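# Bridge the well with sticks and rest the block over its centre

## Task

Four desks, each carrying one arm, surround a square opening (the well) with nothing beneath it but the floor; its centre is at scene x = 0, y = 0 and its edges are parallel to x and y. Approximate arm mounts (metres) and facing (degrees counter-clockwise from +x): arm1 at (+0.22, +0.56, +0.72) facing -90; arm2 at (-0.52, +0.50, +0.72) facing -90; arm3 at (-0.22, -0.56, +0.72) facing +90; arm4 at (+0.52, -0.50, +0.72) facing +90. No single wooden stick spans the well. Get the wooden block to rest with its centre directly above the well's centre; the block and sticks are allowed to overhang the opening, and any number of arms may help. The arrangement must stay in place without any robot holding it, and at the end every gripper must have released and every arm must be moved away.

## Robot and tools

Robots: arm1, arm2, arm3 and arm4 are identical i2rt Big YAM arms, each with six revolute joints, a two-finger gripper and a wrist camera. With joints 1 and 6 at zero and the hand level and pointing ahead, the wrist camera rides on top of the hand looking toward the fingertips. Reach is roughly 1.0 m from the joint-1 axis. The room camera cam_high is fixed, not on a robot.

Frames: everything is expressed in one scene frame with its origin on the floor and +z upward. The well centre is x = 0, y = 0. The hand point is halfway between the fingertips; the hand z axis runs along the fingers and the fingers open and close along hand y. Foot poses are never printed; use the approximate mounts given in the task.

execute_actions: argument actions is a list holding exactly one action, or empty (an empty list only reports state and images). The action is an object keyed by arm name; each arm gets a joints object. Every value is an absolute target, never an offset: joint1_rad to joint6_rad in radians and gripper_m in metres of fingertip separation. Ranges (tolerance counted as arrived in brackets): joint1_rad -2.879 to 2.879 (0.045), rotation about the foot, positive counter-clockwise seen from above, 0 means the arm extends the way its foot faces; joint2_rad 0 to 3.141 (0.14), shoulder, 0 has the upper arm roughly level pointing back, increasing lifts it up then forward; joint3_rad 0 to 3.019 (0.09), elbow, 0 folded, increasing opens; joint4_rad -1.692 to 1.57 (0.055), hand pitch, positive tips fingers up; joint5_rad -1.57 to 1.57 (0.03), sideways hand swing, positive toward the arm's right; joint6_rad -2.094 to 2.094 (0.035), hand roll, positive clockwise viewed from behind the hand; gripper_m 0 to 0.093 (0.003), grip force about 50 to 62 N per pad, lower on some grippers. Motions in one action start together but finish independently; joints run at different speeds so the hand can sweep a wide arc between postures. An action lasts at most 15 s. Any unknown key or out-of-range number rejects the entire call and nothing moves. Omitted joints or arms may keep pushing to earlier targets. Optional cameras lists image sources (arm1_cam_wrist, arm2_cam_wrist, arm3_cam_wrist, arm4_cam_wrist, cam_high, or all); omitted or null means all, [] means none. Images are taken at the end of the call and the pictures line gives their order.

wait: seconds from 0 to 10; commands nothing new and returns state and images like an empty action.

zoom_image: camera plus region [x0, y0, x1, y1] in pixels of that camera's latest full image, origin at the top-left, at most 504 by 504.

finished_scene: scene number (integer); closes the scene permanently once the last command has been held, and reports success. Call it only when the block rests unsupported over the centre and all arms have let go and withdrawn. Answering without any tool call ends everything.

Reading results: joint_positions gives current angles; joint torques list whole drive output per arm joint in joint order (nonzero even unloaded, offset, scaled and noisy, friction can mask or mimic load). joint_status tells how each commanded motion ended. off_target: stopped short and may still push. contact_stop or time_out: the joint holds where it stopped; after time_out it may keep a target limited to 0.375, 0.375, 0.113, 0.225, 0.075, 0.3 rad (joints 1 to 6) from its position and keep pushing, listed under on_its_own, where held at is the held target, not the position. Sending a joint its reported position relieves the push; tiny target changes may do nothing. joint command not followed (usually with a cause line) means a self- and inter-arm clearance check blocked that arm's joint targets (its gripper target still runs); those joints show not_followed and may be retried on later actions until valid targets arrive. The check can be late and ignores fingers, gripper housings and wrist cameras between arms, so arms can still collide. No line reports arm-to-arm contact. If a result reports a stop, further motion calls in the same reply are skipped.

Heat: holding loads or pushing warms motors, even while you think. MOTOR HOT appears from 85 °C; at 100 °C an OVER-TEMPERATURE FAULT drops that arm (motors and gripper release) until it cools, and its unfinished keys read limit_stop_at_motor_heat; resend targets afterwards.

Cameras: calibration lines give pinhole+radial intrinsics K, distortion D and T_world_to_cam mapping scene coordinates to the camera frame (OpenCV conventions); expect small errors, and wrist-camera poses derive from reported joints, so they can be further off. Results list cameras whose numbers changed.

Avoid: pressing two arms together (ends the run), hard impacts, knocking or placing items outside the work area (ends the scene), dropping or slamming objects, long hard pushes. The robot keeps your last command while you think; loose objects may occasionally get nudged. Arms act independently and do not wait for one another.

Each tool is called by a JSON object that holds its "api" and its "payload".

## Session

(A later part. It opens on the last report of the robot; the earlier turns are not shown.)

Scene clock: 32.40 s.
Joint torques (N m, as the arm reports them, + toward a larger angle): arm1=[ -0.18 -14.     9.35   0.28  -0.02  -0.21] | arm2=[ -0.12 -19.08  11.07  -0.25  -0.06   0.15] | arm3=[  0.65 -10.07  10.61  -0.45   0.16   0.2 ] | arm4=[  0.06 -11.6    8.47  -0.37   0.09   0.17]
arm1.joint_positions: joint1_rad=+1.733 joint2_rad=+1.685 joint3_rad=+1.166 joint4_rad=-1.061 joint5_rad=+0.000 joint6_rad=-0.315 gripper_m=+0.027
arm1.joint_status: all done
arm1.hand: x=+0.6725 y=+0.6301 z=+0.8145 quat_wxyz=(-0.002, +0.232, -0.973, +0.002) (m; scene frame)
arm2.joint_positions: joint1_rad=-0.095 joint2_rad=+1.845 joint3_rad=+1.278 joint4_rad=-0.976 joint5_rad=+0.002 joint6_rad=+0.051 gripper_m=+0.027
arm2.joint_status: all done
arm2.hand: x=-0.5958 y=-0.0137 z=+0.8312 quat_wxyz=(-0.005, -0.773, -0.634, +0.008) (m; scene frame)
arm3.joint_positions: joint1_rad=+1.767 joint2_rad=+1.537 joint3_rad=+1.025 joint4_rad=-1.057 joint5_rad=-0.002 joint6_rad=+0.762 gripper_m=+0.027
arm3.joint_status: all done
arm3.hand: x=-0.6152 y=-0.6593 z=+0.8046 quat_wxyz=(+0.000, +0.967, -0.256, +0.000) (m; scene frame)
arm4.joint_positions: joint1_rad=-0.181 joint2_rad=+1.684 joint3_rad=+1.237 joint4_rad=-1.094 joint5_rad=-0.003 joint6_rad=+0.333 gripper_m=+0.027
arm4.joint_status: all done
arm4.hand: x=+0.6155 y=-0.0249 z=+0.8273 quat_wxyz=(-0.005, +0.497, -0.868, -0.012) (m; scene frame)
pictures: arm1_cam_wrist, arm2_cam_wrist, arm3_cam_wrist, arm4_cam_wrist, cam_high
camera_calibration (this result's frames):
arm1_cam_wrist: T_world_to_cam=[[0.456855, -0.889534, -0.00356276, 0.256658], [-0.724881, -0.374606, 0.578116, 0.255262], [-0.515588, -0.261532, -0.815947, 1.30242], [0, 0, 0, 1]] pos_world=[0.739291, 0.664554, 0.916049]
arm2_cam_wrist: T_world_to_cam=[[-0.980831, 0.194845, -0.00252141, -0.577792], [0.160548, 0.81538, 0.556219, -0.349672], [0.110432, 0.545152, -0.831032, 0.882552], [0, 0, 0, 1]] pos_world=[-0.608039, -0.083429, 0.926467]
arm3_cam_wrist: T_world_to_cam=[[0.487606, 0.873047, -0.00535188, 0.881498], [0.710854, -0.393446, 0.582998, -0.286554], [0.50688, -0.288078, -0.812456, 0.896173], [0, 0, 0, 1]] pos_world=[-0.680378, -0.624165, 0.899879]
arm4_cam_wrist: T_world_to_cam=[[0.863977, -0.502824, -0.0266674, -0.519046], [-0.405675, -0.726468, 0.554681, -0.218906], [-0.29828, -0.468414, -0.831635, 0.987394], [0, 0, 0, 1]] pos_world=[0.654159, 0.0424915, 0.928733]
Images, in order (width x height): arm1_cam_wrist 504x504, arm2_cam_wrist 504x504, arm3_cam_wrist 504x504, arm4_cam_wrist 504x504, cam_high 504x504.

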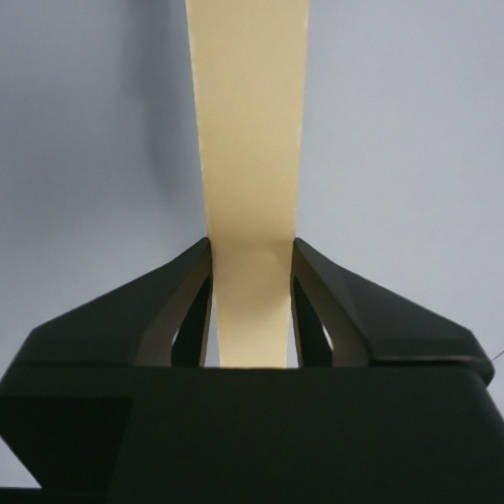

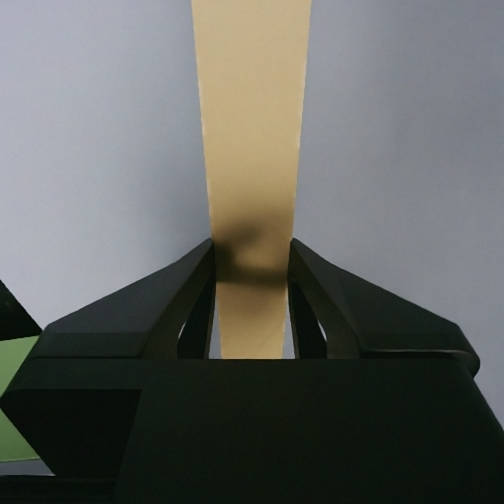

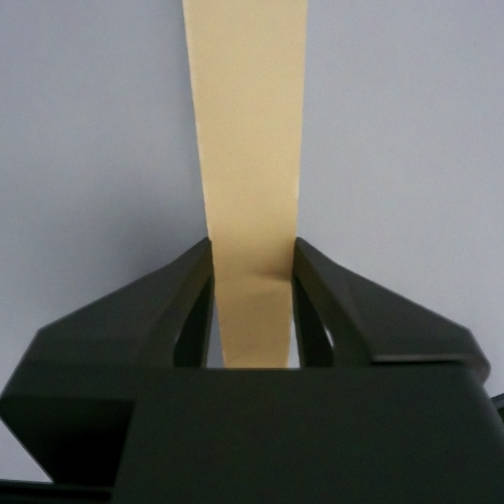

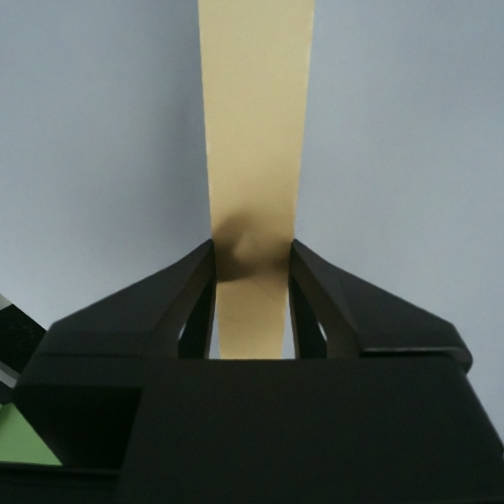

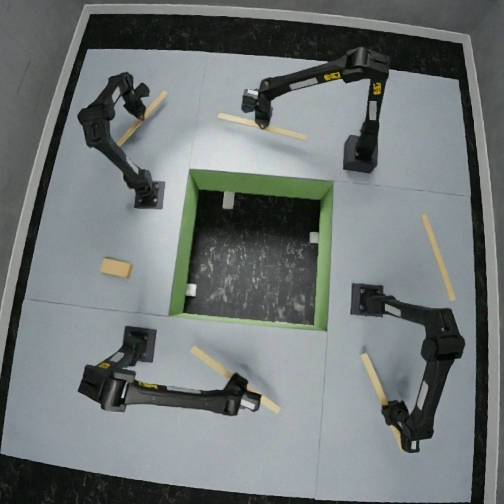

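{"api": "execute_actions", "payload": {"actions": [{"arm1": {"joints": {"joint2_rad": 1.60, "joint3_rad": 1.06, "joint4_rad": -0.87, "joint5_rad": -0.123, "joint6_rad": -0.63}}, "arm2": {"joints": {"joint1_rad": -0.5}}, "arm3": {"joints": {"joint2_rad": 1.42, "joint3_rad": 0.948, "joint4_rad": -1.081, "joint5_rad": -0.017, "joint6_rad": -0.80}}, "arm4": {"joints": {"joint1_rad": -0.6}}}], "cameras": ["cam_high"]}}

{"api": "execute_actions", "payload": {"actions": [{"arm1": {"joints": {"joint1_rad": -0.61}}, "arm3": {"joints": {"joint1_rad": -0.836}}}]}}

Scene clock: 36.70 s.
Joint torques (N m, as the arm reports them, + toward a larger angle): arm1=[ -0.19 -14.63   6.84   1.36  -0.2   -0.22] | arm2=[ -0.6  -18.39  11.09  -0.09  -0.08   0.15] | arm3=[ 0.54 -9.63  8.45 -0.25 -0.16 -0.04] | arm4=[ -0.01 -11.75   8.43  -0.32  -0.09   0.16]
arm1.joint_positions: joint1_rad=+1.733 joint2_rad=+1.604 joint3_rad=+1.066 joint4_rad=-0.881 joint5_rad=-0.121 joint6_rad=-0.619 gripper_m=+0.027
arm1.joint_status: all done
arm1.hand: x=+0.6746 y=+0.6514 z=+0.8200 quat_wxyz=(-0.093, +0.379, -0.920, -0.037) (m; scene frame)
arm2.joint_positions: joint1_rad=-0.503 joint2_rad=+1.845 joint3_rad=+1.278 joint4_rad=-0.976 joint5_rad=+0.002 joint6_rad=+0.052 gripper_m=+0.027
arm2.joint_status: all done
arm2.hand: x=-0.7934 y=+0.0586 z=+0.8322 quat_wxyz=(-0.002, -0.886, -0.464, +0.011) (m; scene frame)
arm3.joint_positions: joint1_rad=+1.767 joint2_rad=+1.429 joint3_rad=+0.941 joint4_rad=-1.073 joint5_rad=-0.015 joint6_rad=-0.787 gripper_m=+0.027
arm3.joint_status: all done
arm3.hand: x=-0.5808 y=-0.6530 z=+0.8166 quat_wxyz=(+0.005, +0.870, +0.493, -0.006) (m; scene frame)
arm4.joint_positions: joint1_rad=-0.600 joint2_rad=+1.684 joint3_rad=+1.237 joint4_rad=-1.094 joint5_rad=+0.002 joint6_rad=+0.334 gripper_m=+0.027
arm4.joint_status: all done
arm4.hand: x=+0.8012 y=-0.1051 z=+0.8267 quat_wxyz=(-0.009, +0.305, -0.952, -0.007) (m; scene frame)
pictures: cam_high
Images, in order (width x height): cam_high 504x504.

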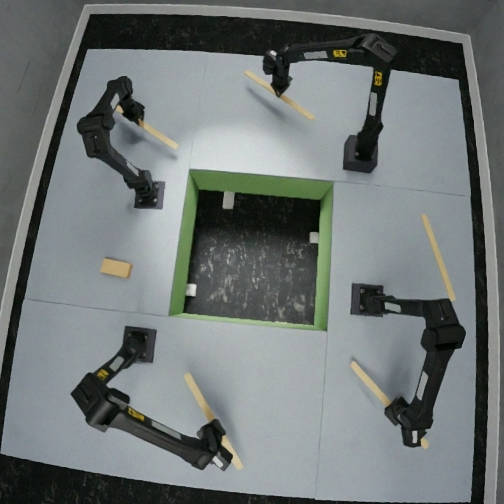

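Scene clock: 39.03 s.
Joint torques (N m, as the arm reports them, + toward a larger angle): arm1=[  0.33 -14.82   6.74   0.96  -0.19  -0.2 ] | arm2=[ -0.31 -18.14  11.16  -0.05  -0.06   0.2 ] | arm3=[ 0.83 -9.62  8.42 -0.26 -0.09 -0.01] | arm4=[  0.1  -11.63   8.51  -0.36  -0.1    0.16]
arm1.joint_positions: joint1_rad=-0.617 joint2_rad=+1.604 joint3_rad=+1.066 joint4_rad=-0.872 joint5_rad=-0.122 joint6_rad=-0.621 gripper_m=+0.027
arm1.joint_status: all done
arm1.hand: x=-0.0424 y=+0.1676 z=+0.8113 quat_wxyz=(-0.079, -0.702, -0.705, +0.065) (m; scene frame)
arm2.joint_positions: joint1_rad=-0.503 joint2_rad=+1.845 joint3_rad=+1.278 joint4_rad=-0.976 joint5_rad=+0.002 joint6_rad=+0.052 gripper_m=+0.027
arm2.joint_status: not commanded
arm2.hand: x=-0.7934 y=+0.0586 z=+0.8322 quat_wxyz=(-0.002, -0.886, -0.464, +0.011) (m; scene frame)
arm3.joint_positions: joint1_rad=-0.841 joint2_rad=+1.429 joint3_rad=+0.941 joint4_rad=-1.073 joint5_rad=-0.016 joint6_rad=-0.788 gripper_m=+0.027
arm3.joint_status: all done
arm3.hand: x=+0.0488 y=-0.2951 z=+0.8175 quat_wxyz=(-0.006, +0.705, -0.709, -0.009) (m; scene frame)
arm4.joint_positions: joint1_rad=-0.600 joint2_rad=+1.684 joint3_rad=+1.237 joint4_rad=-1.094 joint5_rad=+0.002 joint6_rad=+0.334 gripper_m=+0.027
arm4.joint_status: not commanded
arm4.hand: x=+0.8012 y=-0.1051 z=+0.8267 quat_wxyz=(-0.009, +0.305, -0.952, -0.007) (m; scene frame)
pictures: arm1_cam_wrist, arm2_cam_wrist, arm3_cam_wrist, arm4_cam_wrist, cam_high
camera_calibration (this result's frames):
arm1_cam_wrist: T_world_to_cam=[[-0.999569, -0.0133369, -0.0261474, -0.0184964], [-0.0227397, 0.915127, 0.402524, -0.478241], [0.0185597, 0.402945, -0.915036, 0.801956], [0, 0, 0, 1]] pos_world=[-0.0442476, 0.11426, 0.925839]
arm2_cam_wrist: T_world_to_cam=[[-0.822269, 0.569097, 0.00141067, -0.685129], [0.474272, 0.683885, 0.554408, -0.11934], [0.314547, 0.456542, -0.832244, 1.03396], [0, 0, 0, 1]] pos_world=[-0.83199, -0.000526675, 0.927637]
arm3_cam_wrist: T_world_to_cam=[[0.999958, 0.00382762, -0.00830784, -0.0392711], [0.00786031, -0.824081, 0.566418, -0.702026], [-0.0046783, -0.56646, -0.824076, 0.627297], [0, 0, 0, 1]] pos_world=[0.0477223, -0.223038, 0.914254]
arm4_cam_wrist: T_world_to_cam=[[0.58359, -0.811824, -0.0190937, -0.533899], [-0.669907, -0.494594, 0.553716, 0.035296], [-0.458964, -0.310352, -0.832487, 1.15072], [0, 0, 0, 1]] pos_world=[0.863362, -0.0588465, 0.928221]
Images, in order (width x height): arm1_cam_wrist 504x504, arm2_cam_wrist 504x504, arm3_cam_wrist 504x504, arm4_cam_wrist 504x504, cam_high 504x504.

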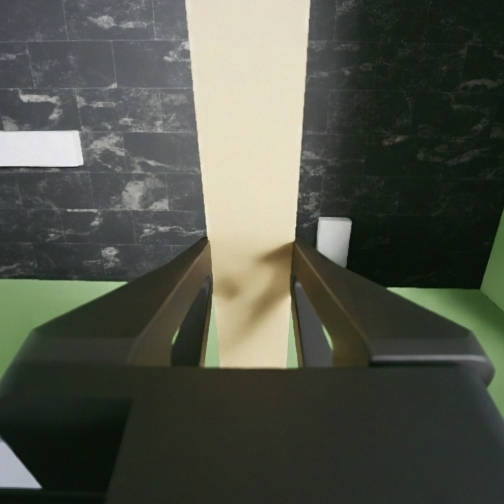

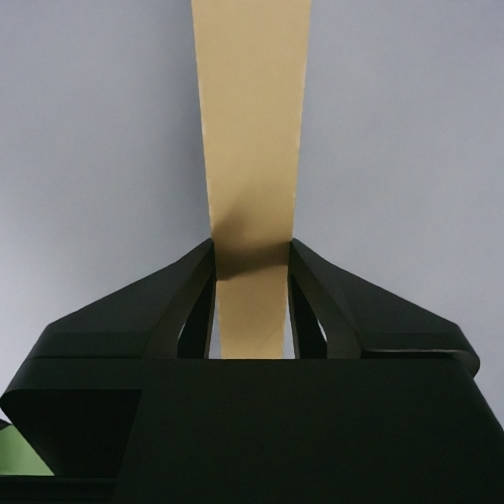

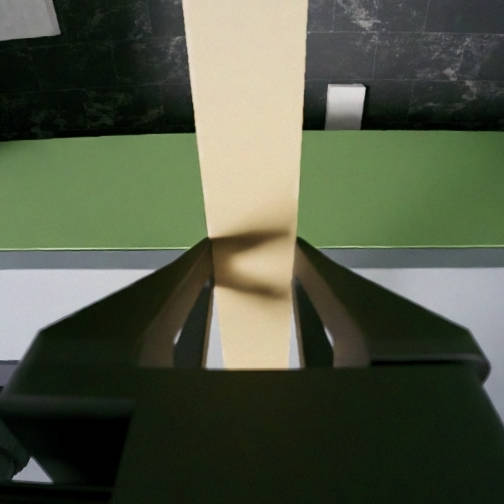

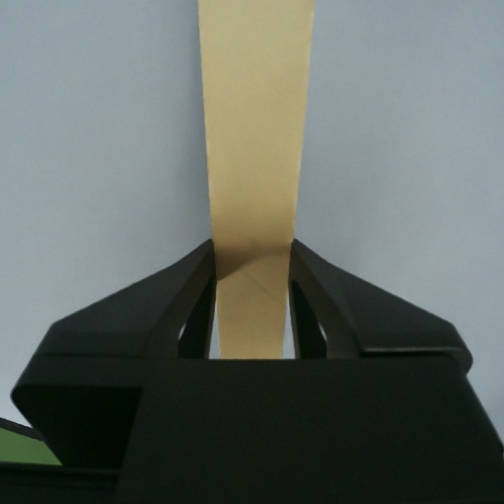

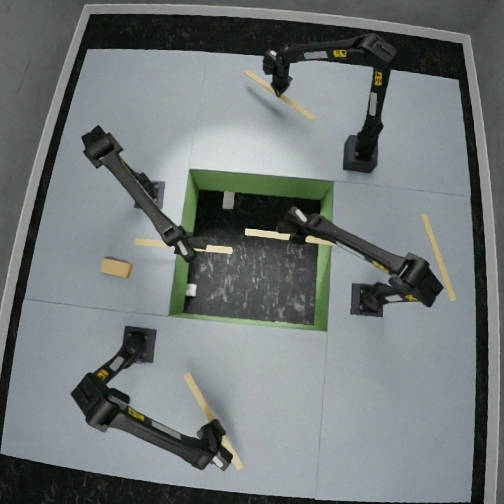

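{"api": "zoom_image", "payload": {"camera": "cam_high", "region": [120, 160, 372, 340]}}

Region (120, 160, 372, 340) of cam_high's 504x504 image, scaled by 2.000, with more detail than that image has; it fills the top 360 rows of this view, and the rest is white.

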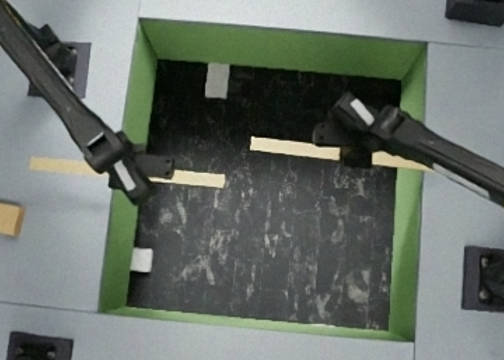

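{"api": "execute_actions", "payload": {"actions": [{"arm1": {"joints": {"joint2_rad": 1.66, "joint3_rad": 1.02, "joint4_rad": -0.777}}, "arm4": {"joints": {"joint1_rad": 0.407, "joint2_rad": 1.94, "joint3_rad": 1.565, "joint4_rad": -1.09, "joint5_rad": -0.187, "joint6_rad": -1.193}}}], "cameras": ["cam_high", "arm4_cam_wrist", "arm1_cam_wrist"]}}

Scene clock: 43.93 s.
Joint torques (N m, as the arm reports them, + toward a larger angle): arm1=[  0.38 -14.41   6.6    1.31  -0.19  -0.21] | arm2=[ -0.14 -18.66  11.05   0.03  -0.09   0.14] | arm3=[ 0.74 -9.55  8.44 -0.25 -0.09 -0.01] | arm4=[  0.02 -17.63   8.58   0.4   -0.24  -0.06]
arm1.joint_positions: joint1_rad=-0.617 joint2_rad=+1.657 joint3_rad=+1.021 joint4_rad=-0.788 joint5_rad=-0.122 joint6_rad=-0.621 gripper_m=+0.027
arm1.joint_status: all done
arm1.hand: x=-0.0395 y=+0.1709 z=+0.7752 quat_wxyz=(-0.078, -0.703, -0.705, +0.059) (m; scene frame)
arm2.joint_positions: joint1_rad=-0.503 joint2_rad=+1.845 joint3_rad=+1.278 joint4_rad=-0.976 joint5_rad=+0.002 joint6_rad=+0.052 gripper_m=+0.027
arm2.joint_status: not commanded
arm2.hand: x=-0.7934 y=+0.0586 z=+0.8322 quat_wxyz=(-0.002, -0.886, -0.464, +0.011) (m; scene frame)
arm3.joint_positions: joint1_rad=-0.841 joint2_rad=+1.429 joint3_rad=+0.941 joint4_rad=-1.073 joint5_rad=-0.016 joint6_rad=-0.788 gripper_m=+0.027
arm3.joint_status: not commanded
arm3.hand: x=+0.0488 y=-0.2951 z=+0.8175 quat_wxyz=(-0.006, +0.705, -0.709, -0.009) (m; scene frame)
arm4.joint_positions: joint1_rad=+0.405 joint2_rad=+1.946 joint3_rad=+1.543 joint4_rad=-1.094 joint5_rad=-0.190 joint6_rad=-1.180 gripper_m=+0.027
arm4.joint_status: all done
arm4.hand: x=+0.2661 y=+0.0371 z=+0.8061 quat_wxyz=(+0.005, +0.995, +0.002, -0.104) (m; scene frame)
pictures: arm1_cam_wrist, arm4_cam_wrist, cam_high
camera_calibration (this result's frames):
arm1_cam_wrist: T_world_to_cam=[[-0.999324, -0.0131791, -0.0343333, -0.0100939], [-0.0261805, 0.910587, 0.412488, -0.473729], [0.0258273, 0.413107, -0.910316, 0.762353], [0, 0, 0, 1]] pos_world=[-0.0421791, 0.116304, 0.889043]
arm4_cam_wrist: T_world_to_cam=[[-0.0115282, 0.999741, -0.0196069, -0.015037], [0.92091, 0.0182551, 0.389348, -0.551263], [0.389605, -0.0135677, -0.920882, 0.766587], [0, 0, 0, 1]] pos_world=[0.208824, 0.0354973, 0.920274]
Images, in order (width x height): arm1_cam_wrist 504x504, arm4_cam_wrist 504x504, cam_high 504x504.

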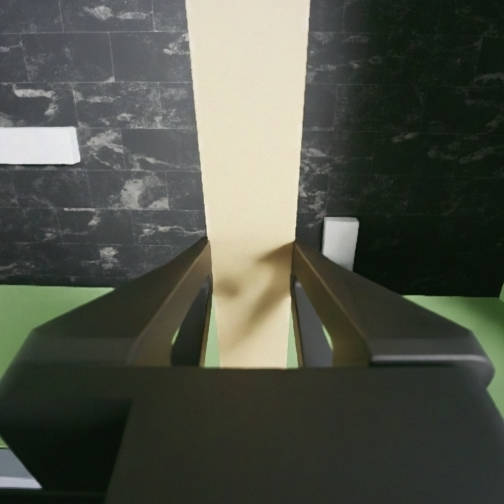

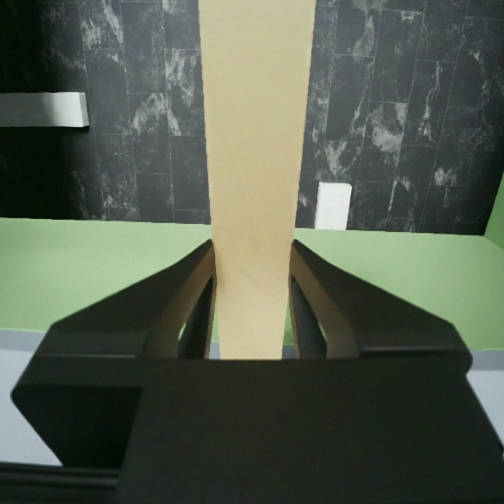

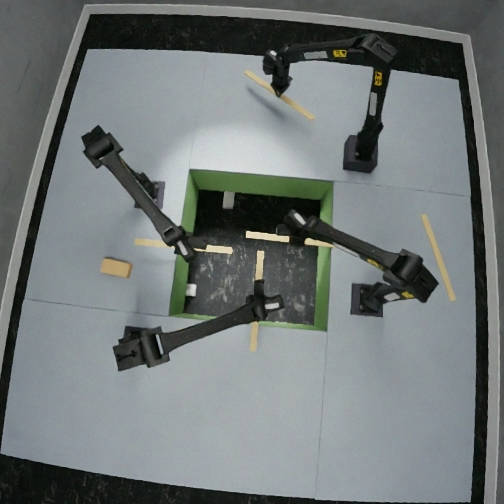

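{"api": "zoom_image", "payload": {"camera": "cam_high", "region": [170, 170, 350, 370]}}

Region (170, 170, 350, 370) of cam_high's 504x504 image, scaled by 2.520, with more detail than that image has; it fills the left 454 columns of this view, and the rest is white.

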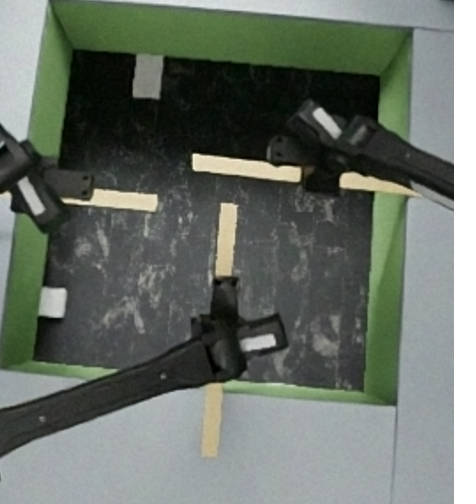

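{"api": "execute_actions", "payload": {"actions": [{"arm4": {"joints": {"joint1_rad": 0.534, "joint3_rad": 1.719, "joint4_rad": -1.12, "joint5_rad": -0.163, "joint6_rad": -1.044}}}], "cameras": []}}

{"api": "execute_actions", "payload": {"actions": [{"arm4": {"joints": {"joint2_rad": 2.055}}}], "cameras": ["cam_high", "arm4_cam_wrist", "arm1_cam_wrist"]}}

Scene clock: 46.83 s.
Joint torques (N m, as the arm reports them, + toward a larger angle): arm1=[  0.36 -14.34   6.6    1.29  -0.19  -0.2 ] | arm2=[ -0.26 -18.04  11.18   0.16  -0.09   0.14] | arm3=[ 0.75 -9.62  8.46 -0.26 -0.09 -0.01] | arm4=[  0.44 -17.6    9.61   0.07  -0.29   0.21]
arm1.joint_positions: joint1_rad=-0.617 joint2_rad=+1.657 joint3_rad=+1.021 joint4_rad=-0.788 joint5_rad=-0.122 joint6_rad=-0.621 gripper_m=+0.027
arm1.joint_status: not commanded
arm1.hand: x=-0.0395 y=+0.1709 z=+0.7752 quat_wxyz=(-0.078, -0.703, -0.705, +0.059) (m; scene frame)
arm2.joint_positions: joint1_rad=-0.503 joint2_rad=+1.845 joint3_rad=+1.278 joint4_rad=-0.976 joint5_rad=+0.002 joint6_rad=+0.052 gripper_m=+0.027
arm2.joint_status: not commanded
arm2.hand: x=-0.7934 y=+0.0586 z=+0.8322 quat_wxyz=(-0.002, -0.886, -0.464, +0.011) (m; scene frame)
arm3.joint_positions: joint1_rad=-0.841 joint2_rad=+1.429 joint3_rad=+0.941 joint4_rad=-1.073 joint5_rad=-0.016 joint6_rad=-0.788 gripper_m=+0.027
arm3.joint_status: not commanded
arm3.hand: x=+0.0488 y=-0.2951 z=+0.8175 quat_wxyz=(-0.006, +0.705, -0.709, -0.009) (m; scene frame)
arm4.joint_positions: joint1_rad=+0.533 joint2_rad=+1.936 joint3_rad=+1.692 joint4_rad=-1.108 joint5_rad=-0.163 joint6_rad=-1.056 gripper_m=+0.027
arm4.joint_status: all done
arm4.hand: x=+0.1790 y=+0.0474 z=+0.8708 quat_wxyz=(-0.052, +0.990, +0.009, -0.127) (m; scene frame)
pictures: none
No camera images: the call's "cameras" was empty. Leave "cameras" out to get every camera's image.

Scene clock: 47.80 s.
Joint torques (N m, as the arm reports them, + toward a larger angle): arm1=[  0.36 -14.39   6.6    1.29  -0.19  -0.21] | arm2=[ -0.51 -19.18  11.25  -0.02  -0.12   0.14] | arm3=[ 0.74 -9.56  8.42 -0.25 -0.1  -0.01] | arm4=[  0.03 -19.3    9.13  -0.16  -0.28   0.19]
arm1.joint_positions: joint1_rad=-0.617 joint2_rad=+1.657 joint3_rad=+1.021 joint4_rad=-0.788 joint5_rad=-0.122 joint6_rad=-0.621 gripper_m=+0.027
arm1.joint_status: not commanded
arm1.hand: x=-0.0395 y=+0.1709 z=+0.7752 quat_wxyz=(-0.078, -0.703, -0.705, +0.059) (m; scene frame)
arm2.joint_positions: joint1_rad=-0.503 joint2_rad=+1.845 joint3_rad=+1.278 joint4_rad=-0.976 joint5_rad=+0.002 joint6_rad=+0.052 gripper_m=+0.027
arm2.joint_status: not commanded
arm2.hand: x=-0.7934 y=+0.0586 z=+0.8322 quat_wxyz=(-0.002, -0.886, -0.464, +0.011) (m; scene frame)
arm3.joint_positions: joint1_rad=-0.841 joint2_rad=+1.429 joint3_rad=+0.941 joint4_rad=-1.073 joint5_rad=-0.016 joint6_rad=-0.788 gripper_m=+0.027
arm3.joint_status: not commanded
arm3.hand: x=+0.0488 y=-0.2951 z=+0.8175 quat_wxyz=(-0.006, +0.705, -0.709, -0.009) (m; scene frame)
arm4.joint_positions: joint1_rad=+0.533 joint2_rad=+2.063 joint3_rad=+1.693 joint4_rad=-1.108 joint5_rad=-0.163 joint6_rad=-1.056 gripper_m=+0.027
arm4.joint_status: all done
arm4.hand: x=+0.1809 y=+0.0428 z=+0.7923 quat_wxyz=(+0.003, +0.995, +0.004, -0.097) (m; scene frame)
pictures: arm1_cam_wrist, arm4_cam_wrist, cam_high
camera_calibration (this result's frames):
arm1_cam_wrist: T_world_to_cam=[[-0.999324, -0.0131791, -0.0343333, -0.0100939], [-0.0261805, 0.910587, 0.412488, -0.473729], [0.0258273, 0.413107, -0.910316, 0.762353], [0, 0, 0, 1]] pos_world=[-0.0421791, 0.116304, 0.889043]
arm4_cam_wrist: T_world_to_cam=[[-0.0145327, 0.999782, -0.0149584, -0.0251199], [0.91474, 0.0193348, 0.403581, -0.477782], [0.403783, -0.00781792, -0.914822, 0.779559], [0, 0, 0, 1]] pos_world=[0.121909, 0.0404468, 0.905605]
Images, in order (width x height): arm1_cam_wrist 504x504, arm4_cam_wrist 504x504, cam_high 504x504.

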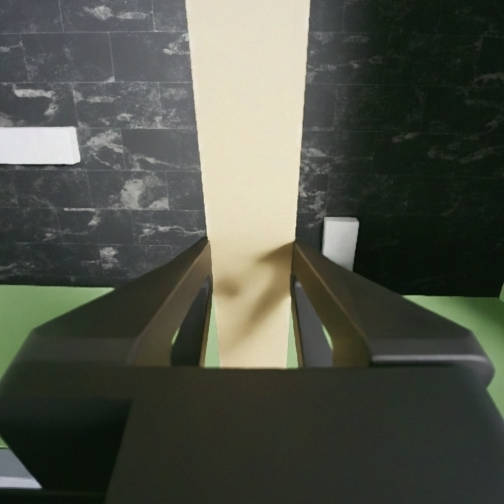

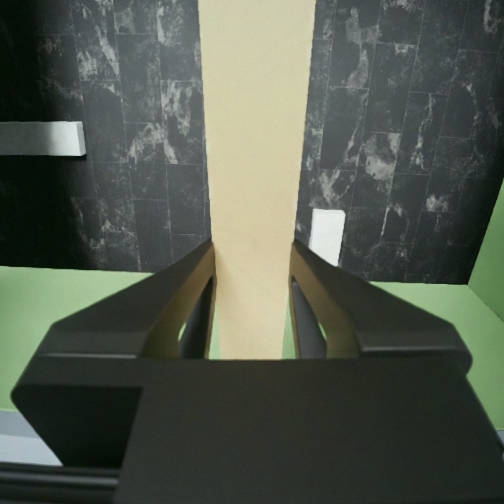

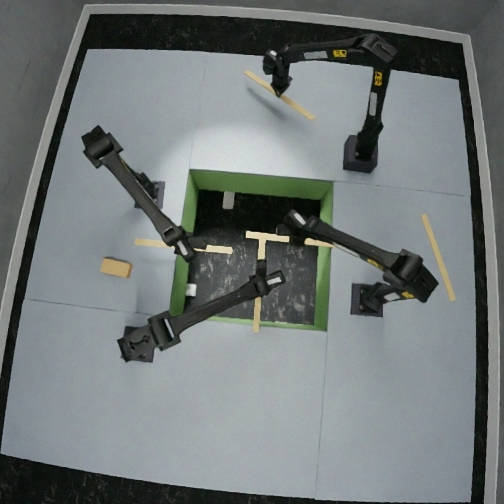

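{"api": "zoom_image", "payload": {"camera": "cam_high", "region": [200, 210, 340, 350]}}

Region (200, 210, 340, 350) of cam_high's 504x504 image, scaled by 3.600, with more detail than that image has.

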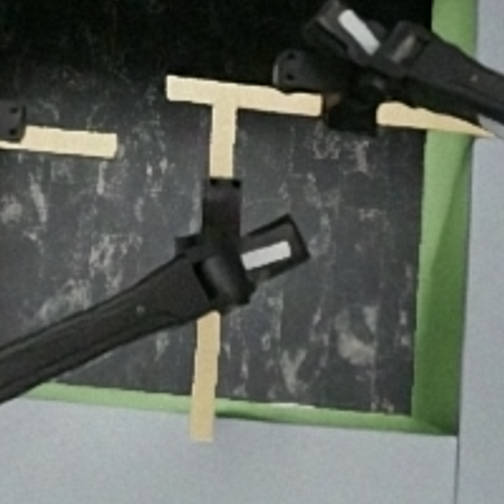

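{"api": "execute_actions", "payload": {"actions": [{"arm4": {"joints": {"joint3_rad": 1.667, "joint4_rad": -1.065}}}], "cameras": ["cam_high"]}}

Scene clock: 49.13 s.
Joint torques (N m, as the arm reports them, + toward a larger angle): arm1=[  0.36 -14.36   6.6    1.29  -0.19  -0.2 ] | arm2=[ -0.19 -18.53  11.19   0.28  -0.12   0.16] | arm3=[ 0.68 -9.61  8.44 -0.26 -0.09 -0.01] | arm4=[  0.06 -18.63   7.06   0.96  -0.27   0.2 ]
arm1.joint_positions: joint1_rad=-0.617 joint2_rad=+1.657 joint3_rad=+1.021 joint4_rad=-0.788 joint5_rad=-0.122 joint6_rad=-0.621 gripper_m=+0.027
arm1.joint_status: not commanded
arm1.hand: x=-0.0395 y=+0.1709 z=+0.7752 quat_wxyz=(-0.078, -0.703, -0.705, +0.059) (m; scene frame)
arm2.joint_positions: joint1_rad=-0.503 joint2_rad=+1.845 joint3_rad=+1.278 joint4_rad=-0.976 joint5_rad=+0.002 joint6_rad=+0.052 gripper_m=+0.027
arm2.joint_status: not commanded
arm2.hand: x=-0.7934 y=+0.0586 z=+0.8322 quat_wxyz=(-0.002, -0.886, -0.464, +0.011) (m; scene frame)
arm3.joint_positions: joint1_rad=-0.841 joint2_rad=+1.429 joint3_rad=+0.941 joint4_rad=-1.073 joint5_rad=-0.016 joint6_rad=-0.788 gripper_m=+0.027
arm3.joint_status: not commanded
arm3.hand: x=+0.0488 y=-0.2951 z=+0.8175 quat_wxyz=(-0.006, +0.705, -0.709, -0.009) (m; scene frame)
arm4.joint_positions: joint1_rad=+0.533 joint2_rad=+2.062 joint3_rad=+1.666 joint4_rad=-1.082 joint5_rad=-0.163 joint6_rad=-1.055 gripper_m=+0.027
arm4.joint_status: all done
arm4.hand: x=+0.1830 y=+0.0391 z=+0.7834 quat_wxyz=(+0.003, +0.995, +0.004, -0.096) (m; scene frame)
pictures: cam_high
Images, in order (width x height): cam_high 504x504.

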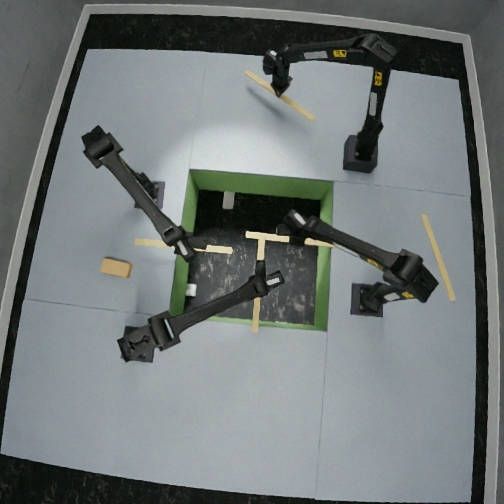

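{"api": "execute_actions", "payload": {"actions": [{"arm4": {"joints": {"joint3_rad": 1.654, "joint4_rad": -1.022, "joint5_rad": -0.131}}}], "cameras": ["cam_high"]}}

{"api": "zoom_image", "payload": {"camera": "cam_high", "region": [200, 210, 340, 350]}}

Scene clock: 50.37 s.
Joint torques (N m, as the arm reports them, + toward a larger angle): arm1=[  0.38 -14.4    6.6    1.3   -0.2   -0.21] | arm2=[ -0.53 -18.36  11.07  -0.08  -0.08   0.16] | arm3=[ 0.78 -9.56  8.43 -0.25 -0.09 -0.01] | arm4=[  0.22 -19.03   6.84   1.1   -0.09   0.18]
arm1.joint_positions: joint1_rad=-0.617 joint2_rad=+1.657 joint3_rad=+1.021 joint4_rad=-0.788 joint5_rad=-0.121 joint6_rad=-0.621 gripper_m=+0.027
arm1.joint_status: not commanded
arm1.hand: x=-0.0395 y=+0.1709 z=+0.7752 quat_wxyz=(-0.077, -0.703, -0.705, +0.059) (m; scene frame)
arm2.joint_positions: joint1_rad=-0.503 joint2_rad=+1.845 joint3_rad=+1.278 joint4_rad=-0.976 joint5_rad=+0.002 joint6_rad=+0.052 gripper_m=+0.027
arm2.joint_status: not commanded
arm2.hand: x=-0.7934 y=+0.0586 z=+0.8322 quat_wxyz=(-0.002, -0.886, -0.464, +0.011) (m; scene frame)
arm3.joint_positions: joint1_rad=-0.841 joint2_rad=+1.429 joint3_rad=+0.941 joint4_rad=-1.073 joint5_rad=-0.016 joint6_rad=-0.788 gripper_m=+0.027
arm3.joint_status: not commanded
arm3.hand: x=+0.0488 y=-0.2951 z=+0.8175 quat_wxyz=(-0.006, +0.705, -0.709, -0.009) (m; scene frame)
arm4.joint_positions: joint1_rad=+0.533 joint2_rad=+2.061 joint3_rad=+1.657 joint4_rad=-1.042 joint5_rad=-0.135 joint6_rad=-1.055 gripper_m=+0.027
arm4.joint_status: all done
arm4.hand: x=+0.1838 y=+0.0471 z=+0.7809 quat_wxyz=(-0.018, +0.996, +0.004, -0.092) (m; scene frame)
pictures: cam_high
Images, in order (width x height): cam_high 504x504.

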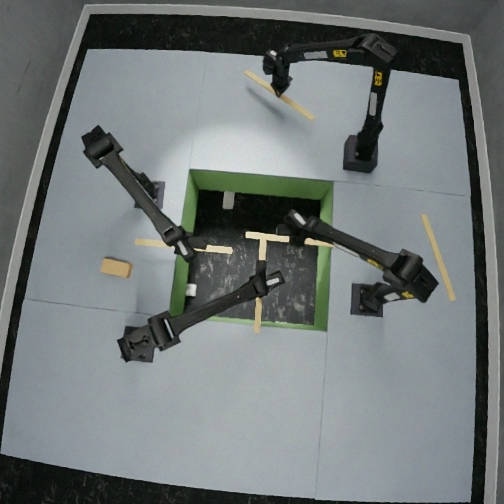

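Region (200, 210, 340, 350) of cam_high's 504x504 image, scaled by 3.600, with more detail than that image has.

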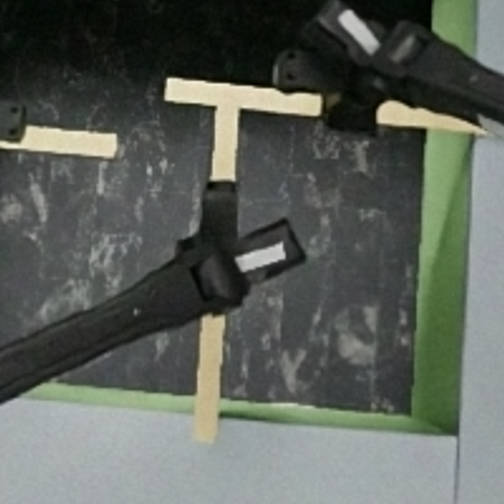

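{"api": "execute_actions", "payload": {"actions": [{"arm4": {"joints": {"gripper_m": 0.05}}}], "cameras": ["cam_high", "arm4_cam_wrist", "arm1_cam_wrist"]}}

{"api": "zoom_image", "payload": {"camera": "cam_high", "region": [200, 210, 340, 350]}}

Scene clock: 51.20 s.
Joint torques (N m, as the arm reports them, + toward a larger angle): arm1=[  0.24 -14.78   6.65   1.27  -0.2   -0.2 ] | arm2=[ -0.48 -19.02  11.1   -0.21  -0.08   0.15] | arm3=[ 0.8  -9.55  8.44 -0.26 -0.09 -0.01] | arm4=[  0.15 -19.14   6.74   1.04  -0.12   0.17]
arm1.joint_positions: joint1_rad=-0.617 joint2_rad=+1.657 joint3_rad=+1.021 joint4_rad=-0.788 joint5_rad=-0.121 joint6_rad=-0.621 gripper_m=+0.027
arm1.joint_status: not commanded
arm1.hand: x=-0.0395 y=+0.1709 z=+0.7752 quat_wxyz=(-0.077, -0.703, -0.705, +0.059) (m; scene frame)
arm2.joint_positions: joint1_rad=-0.503 joint2_rad=+1.845 joint3_rad=+1.278 joint4_rad=-0.976 joint5_rad=+0.002 joint6_rad=+0.052 gripper_m=+0.027
arm2.joint_status: not commanded
arm2.hand: x=-0.7934 y=+0.0586 z=+0.8322 quat_wxyz=(-0.002, -0.886, -0.464, +0.011) (m; scene frame)
arm3.joint_positions: joint1_rad=-0.841 joint2_rad=+1.429 joint3_rad=+0.941 joint4_rad=-1.073 joint5_rad=-0.016 joint6_rad=-0.788 gripper_m=+0.027
arm3.joint_status: not commanded
arm3.hand: x=+0.0488 y=-0.2951 z=+0.8175 quat_wxyz=(-0.006, +0.705, -0.709, -0.009) (m; scene frame)
arm4.joint_positions: joint1_rad=+0.533 joint2_rad=+2.061 joint3_rad=+1.657 joint4_rad=-1.040 joint5_rad=-0.135 joint6_rad=-1.055 gripper_m=+0.050
arm4.joint_status: all done
arm4.hand: x=+0.1837 y=+0.0476 z=+0.7809 quat_wxyz=(-0.019, +0.996, +0.004, -0.092) (m; scene frame)
pictures: arm1_cam_wrist, arm4_cam_wrist, cam_high
camera_calibration (this result's frames):
arm1_cam_wrist: T_world_to_cam=[[-0.999335, -0.0131179, -0.0340307, -0.0103925], [-0.0260055, 0.910497, 0.412698, -0.473901], [0.0255711, 0.413308, -0.910232, 0.762222], [0, 0, 0, 1]] pos_world=[-0.0422005, 0.116316, 0.889023]
arm4_cam_wrist: T_world_to_cam=[[-0.00974271, 0.999555, 0.0281926, -0.0646256], [0.911529, -0.00271404, 0.411228, -0.480126], [0.411121, 0.0297049, -0.911097, 0.761991], [0, 0, 0, 1]] pos_world=[0.123748, 0.0406589, 0.893511]
Images, in order (width x height): arm1_cam_wrist 504x504, arm4_cam_wrist 504x504, cam_high 504x504.

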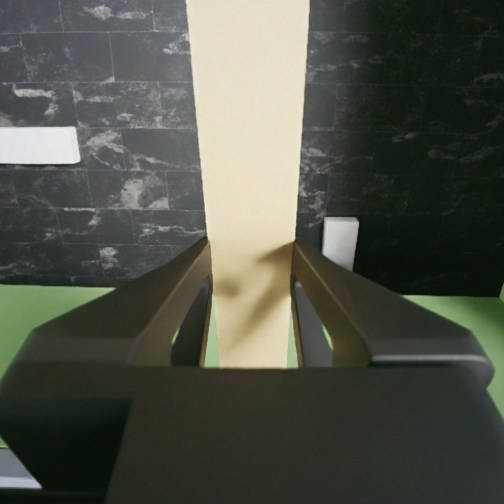

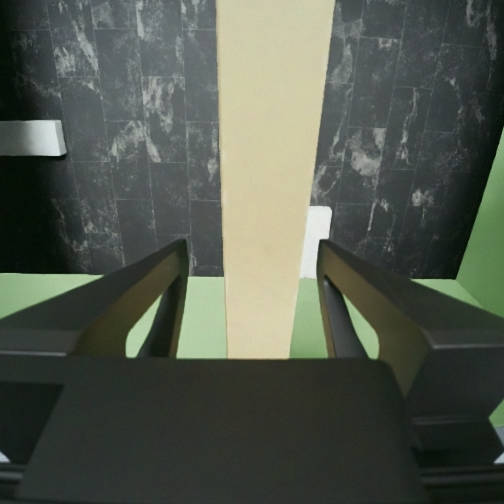

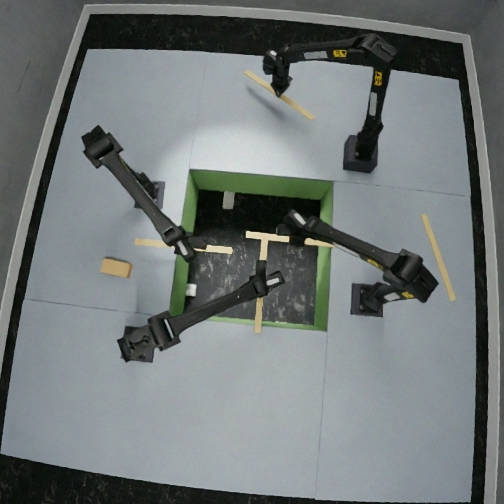

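Region (200, 210, 340, 350) of cam_high's 504x504 image, scaled by 3.600, with more detail than that image has.

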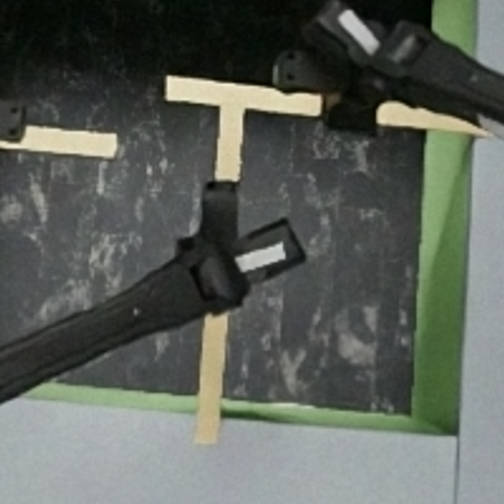

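{"api": "execute_actions", "payload": {"actions": [{"arm4": {"joints": {"gripper_m": 0.075, "joint2_rad": 1.90}}}], "cameras": ["cam_high", "arm4_cam_wrist"]}}

Scene clock: 53.67 s.
Joint torques (N m, as the arm reports them, + toward a larger angle): arm1=[  0.36 -14.37   6.58   1.31  -0.2   -0.21] | arm2=[ -0.5  -18.98  10.99  -0.13  -0.06   0.15] | arm3=[ 0.76 -9.55  8.44 -0.25 -0.09 -0.01] | arm4=[  0.   -15.05   8.64   1.31  -0.15   0.19]
arm1.joint_positions: joint1_rad=-0.617 joint2_rad=+1.657 joint3_rad=+1.021 joint4_rad=-0.788 joint5_rad=-0.121 joint6_rad=-0.621 gripper_m=+0.027
arm1.joint_status: not commanded
arm1.hand: x=-0.0395 y=+0.1709 z=+0.7752 quat_wxyz=(-0.077, -0.703, -0.705, +0.059) (m; scene frame)
arm2.joint_positions: joint1_rad=-0.503 joint2_rad=+1.845 joint3_rad=+1.278 joint4_rad=-0.976 joint5_rad=+0.002 joint6_rad=+0.052 gripper_m=+0.027
arm2.joint_status: not commanded
arm2.hand: x=-0.7934 y=+0.0586 z=+0.8322 quat_wxyz=(-0.002, -0.886, -0.464, +0.011) (m; scene frame)
arm3.joint_positions: joint1_rad=-0.841 joint2_rad=+1.429 joint3_rad=+0.941 joint4_rad=-1.073 joint5_rad=-0.016 joint6_rad=-0.788 gripper_m=+0.027
arm3.joint_status: not commanded
arm3.hand: x=+0.0488 y=-0.2951 z=+0.8175 quat_wxyz=(-0.006, +0.705, -0.709, -0.009) (m; scene frame)
arm4.joint_positions: joint1_rad=+0.533 joint2_rad=+1.879 joint3_rad=+1.643 joint4_rad=-1.039 joint5_rad=-0.134 joint6_rad=-1.055 gripper_m=+0.075
arm4.joint_status: all done
arm4.hand: x=+0.1836 y=+0.0497 z=+0.8881 quat_wxyz=(-0.092, +0.987, +0.009, -0.133) (m; scene frame)
pictures: arm4_cam_wrist, cam_high
camera_calibration (this result's frames):
arm4_cam_wrist: T_world_to_cam=[[0.0000173263, 0.98472, 0.174143, -0.200462], [0.942024, -0.0584488, 0.330414, -0.455154], [0.335544, 0.164042, -0.927632, 0.881549], [0, 0, 0, 1]] pos_world=[0.132971, 0.0261851, 1.00305]
Images, in order (width x height): arm4_cam_wrist 504x504, cam_high 504x504.

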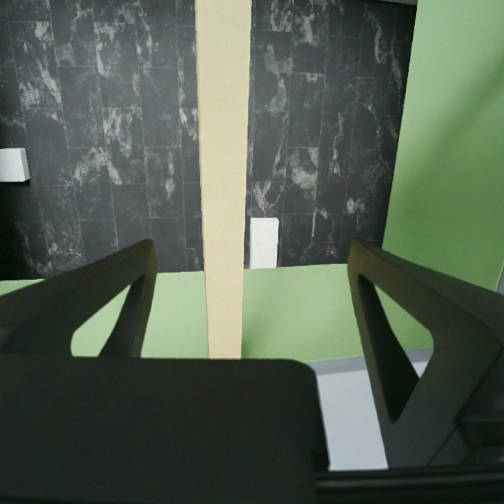

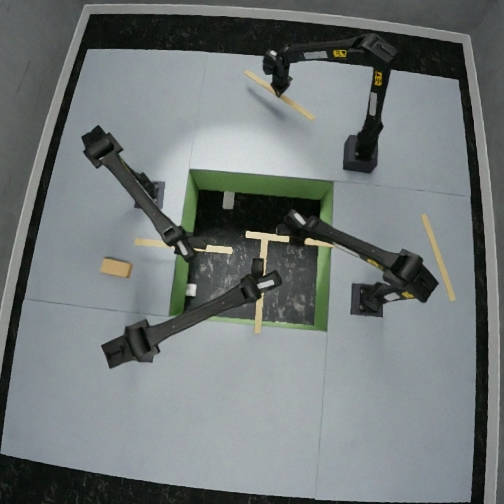

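{"api": "execute_actions", "payload": {"actions": [{"arm4": {"joints": {"joint1_rad": 0.19, "joint2_rad": 1.5, "joint3_rad": 1.2, "joint6_rad": 1.57, "gripper_m": 0.05}}, "arm3": {"joints": {"joint1_rad": -0.638, "joint3_rad": 1.145, "joint4_rad": -0.874, "joint5_rad": -0.107, "joint6_rad": -0.582}}}], "cameras": []}}

{"api": "execute_actions", "payload": {"actions": [{"arm4": {"joints": {"joint4_rad": 1.39, "joint5_rad": -1.01}}, "arm3": {"joints": {"joint2_rad": 1.63}}}], "cameras": ["cam_high"]}}

{"api": "execute_actions", "payload": {"actions": [{"arm4": {"joints": {"joint2_rad": 1.93, "joint3_rad": 0.56}}}], "cameras": ["cam_high", "arm4_cam_wrist", "arm3_cam_wrist"]}}

Scene clock: 58.17 s.
Joint torques (N m, as the arm reports them, + toward a larger angle): arm1=[  0.39 -14.38   6.6    1.31  -0.2   -0.21] | arm2=[  0.29 -18.93  11.02  -0.13  -0.09   0.12] | arm3=[ -0.08 -10.72  11.26   1.05  -0.07   0.21] | arm4=[-0.24 -9.89  7.56  0.91 -0.16  0.17]
arm1.joint_positions: joint1_rad=-0.617 joint2_rad=+1.657 joint3_rad=+1.021 joint4_rad=-0.788 joint5_rad=-0.121 joint6_rad=-0.621 gripper_m=+0.027
arm1.joint_status: not commanded
arm1.hand: x=-0.0395 y=+0.1709 z=+0.7752 quat_wxyz=(-0.077, -0.703, -0.705, +0.059) (m; scene frame)
arm2.joint_positions: joint1_rad=-0.503 joint2_rad=+1.845 joint3_rad=+1.278 joint4_rad=-0.976 joint5_rad=+0.002 joint6_rad=+0.052 gripper_m=+0.027
arm2.joint_status: not commanded
arm2.hand: x=-0.7934 y=+0.0586 z=+0.8322 quat_wxyz=(-0.002, -0.886, -0.464, +0.011) (m; scene frame)
arm3.joint_positions: joint1_rad=-0.632 joint2_rad=+1.428 joint3_rad=+1.120 joint4_rad=-0.884 joint5_rad=-0.108 joint6_rad=-0.595 gripper_m=+0.027
arm3.joint_status: all done
arm3.hand: x=+0.0380 y=-0.1420 z=+0.8993 quat_wxyz=(-0.175, +0.704, -0.682, -0.089) (m; scene frame)
arm4.joint_positions: joint1_rad=+0.194 joint2_rad=+1.486 joint3_rad=+1.199 joint4_rad=-1.033 joint5_rad=-0.129 joint6_rad=+1.557 gripper_m=+0.050
arm4.joint_status: all done
arm4.hand: x=+0.4144 y=-0.0258 z=+0.9084 quat_wxyz=(+0.077, +0.102, -0.985, -0.117) (m; scene frame)
pictures: none
No camera images: the call's "cameras" was empty. Leave "cameras" out to get every camera's image.

Scene clock: 60.33 s.
Joint torques (N m, as the arm reports them, + toward a larger angle): arm1=[  0.36 -14.39   6.6    1.3   -0.2   -0.2 ] | arm2=[ -0.15 -18.71  11.06  -0.14  -0.11   0.13] | arm3=[ -0.04 -13.38  10.08   0.74  -0.07   0.2 ] | arm4=[-0.34 -9.8   7.5   1.12  0.28  0.11]
arm1.joint_positions: joint1_rad=-0.617 joint2_rad=+1.657 joint3_rad=+1.021 joint4_rad=-0.788 joint5_rad=-0.121 joint6_rad=-0.621 gripper_m=+0.027
arm1.joint_status: not commanded
arm1.hand: x=-0.0395 y=+0.1709 z=+0.7752 quat_wxyz=(-0.077, -0.703, -0.705, +0.059) (m; scene frame)
arm2.joint_positions: joint1_rad=-0.503 joint2_rad=+1.845 joint3_rad=+1.278 joint4_rad=-0.976 joint5_rad=+0.002 joint6_rad=+0.052 gripper_m=+0.027
arm2.joint_status: not commanded
arm2.hand: x=-0.7934 y=+0.0586 z=+0.8322 quat_wxyz=(-0.002, -0.886, -0.464, +0.011) (m; scene frame)
arm3.joint_positions: joint1_rad=-0.632 joint2_rad=+1.651 joint3_rad=+1.120 joint4_rad=-0.884 joint5_rad=-0.108 joint6_rad=-0.594 gripper_m=+0.027
arm3.joint_status: all done
arm3.hand: x=+0.0366 y=-0.1438 z=+0.7947 quat_wxyz=(-0.067, +0.710, -0.697, -0.069) (m; scene frame)
arm4.joint_positions: joint1_rad=+0.194 joint2_rad=+1.486 joint3_rad=+1.199 joint4_rad=+1.372 joint5_rad=-1.006 joint6_rad=+1.560 gripper_m=+0.050
arm4.joint_status: all done
arm4.hand: x=+0.2923 y=-0.0284 z=+1.2926 quat_wxyz=(+0.188, +0.483, -0.168, -0.839) (m; scene frame)
pictures: cam_high
Images, in order (width x height): cam_high 504x504.

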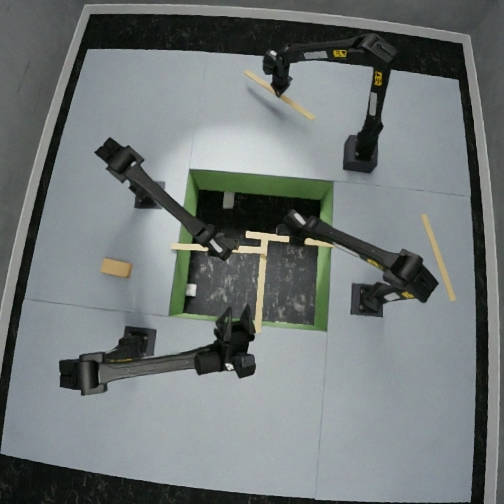

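Scene clock: 61.67 s.
Joint torques (N m, as the arm reports them, + toward a larger angle): arm1=[  0.35 -14.39   6.59   1.3   -0.2   -0.21] | arm2=[ -0.82 -19.48  11.07  -0.12  -0.08   0.15] | arm3=[ -0.02 -13.37  10.11   0.7   -0.07   0.2 ] | arm4=[ -0.26 -11.35   2.13   1.78  -0.13   0.02]
arm1.joint_positions: joint1_rad=-0.617 joint2_rad=+1.657 joint3_rad=+1.021 joint4_rad=-0.788 joint5_rad=-0.121 joint6_rad=-0.621 gripper_m=+0.027
arm1.joint_status: not commanded
arm1.hand: x=-0.0395 y=+0.1709 z=+0.7752 quat_wxyz=(-0.077, -0.703, -0.705, +0.059) (m; scene frame)
arm2.joint_positions: joint1_rad=-0.503 joint2_rad=+1.845 joint3_rad=+1.278 joint4_rad=-0.976 joint5_rad=+0.002 joint6_rad=+0.052 gripper_m=+0.027
arm2.joint_status: not commanded
arm2.hand: x=-0.7934 y=+0.0586 z=+0.8322 quat_wxyz=(-0.002, -0.886, -0.464, +0.011) (m; scene frame)
arm3.joint_positions: joint1_rad=-0.632 joint2_rad=+1.651 joint3_rad=+1.120 joint4_rad=-0.884 joint5_rad=-0.108 joint6_rad=-0.594 gripper_m=+0.027
arm3.joint_status: not commanded
arm3.hand: x=+0.0366 y=-0.1438 z=+0.7947 quat_wxyz=(-0.067, +0.710, -0.697, -0.069) (m; scene frame)
arm4.joint_positions: joint1_rad=+0.194 joint2_rad=+1.938 joint3_rad=+0.561 joint4_rad=+1.381 joint5_rad=-1.009 joint6_rad=+1.562 gripper_m=+0.050
arm4.joint_status: all done
arm4.hand: x=+0.2967 y=-0.0717 z=+0.8260 quat_wxyz=(+0.395, +0.396, -0.584, -0.589) (m; scene frame)
pictures: arm3_cam_wrist, arm4_cam_wrist, cam_high
camera_calibration (this result's frames):
arm3_cam_wrist: T_world_to_cam=[[0.999606, 0.0277783, -0.00390328, -0.0279232], [0.0268647, -0.907973, 0.418166, -0.459317], [0.00807186, -0.418106, -0.908362, 0.78202], [0, 0, 0, 1]] pos_world=[0.0339393, -0.0893048, 0.90232]
arm4_cam_wrist: T_world_to_cam=[[-0.0125208, 0.0142629, -0.99982, 0.833797], [0.222401, -0.974812, -0.0166913, -0.113772], [-0.974875, -0.22257, 0.00903339, 0.393237], [0, 0, 0, 1]] pos_world=[0.4191, -0.0352758, 0.828196]
Images, in order (width x height): arm3_cam_wrist 504x504, arm4_cam_wrist 504x504, cam_high 504x504.

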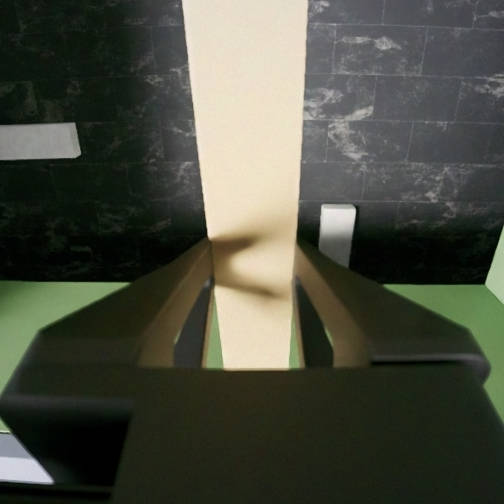

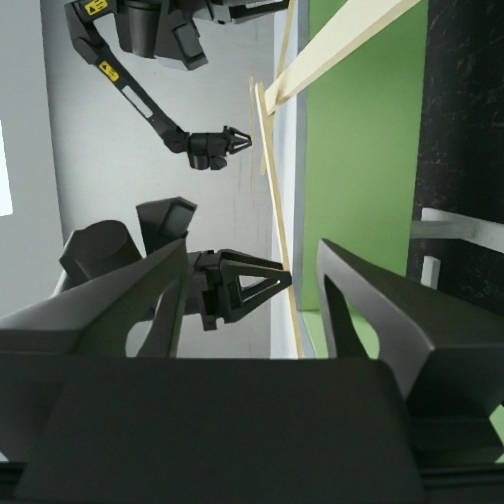

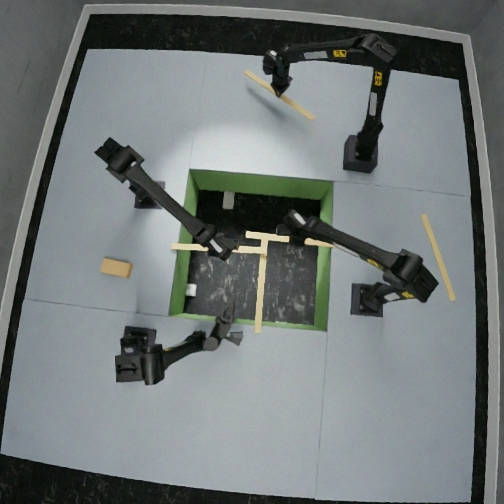

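The side view works (image right = down). Zooming in on both views.

{"api": "zoom_image", "payload": {"camera": "arm4_cam_wrist", "region": [200, 40, 340, 200]}}

{"api": "zoom_image", "payload": {"camera": "cam_high", "region": [160, 190, 340, 340]}}

Region (200, 40, 340, 200) of arm4_cam_wrist's 504x504 image, scaled by 3.150, with more detail than that image has; it fills the left 441 columns of this view, and the rest is white.

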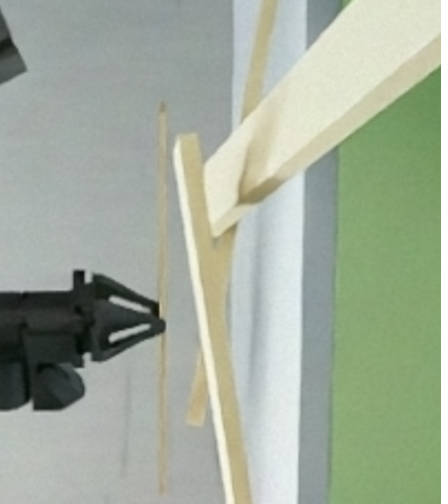

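Region (160, 190, 340, 340) of cam_high's 504x504 image, scaled by 2.800, with more detail than that image has.

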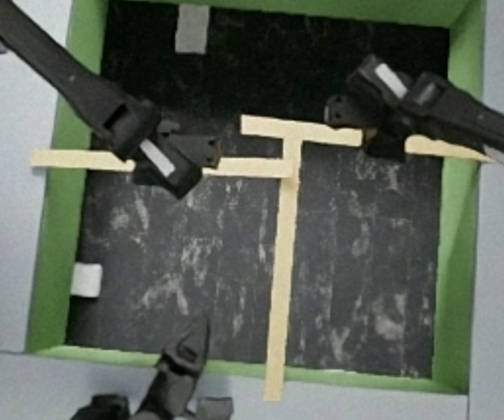

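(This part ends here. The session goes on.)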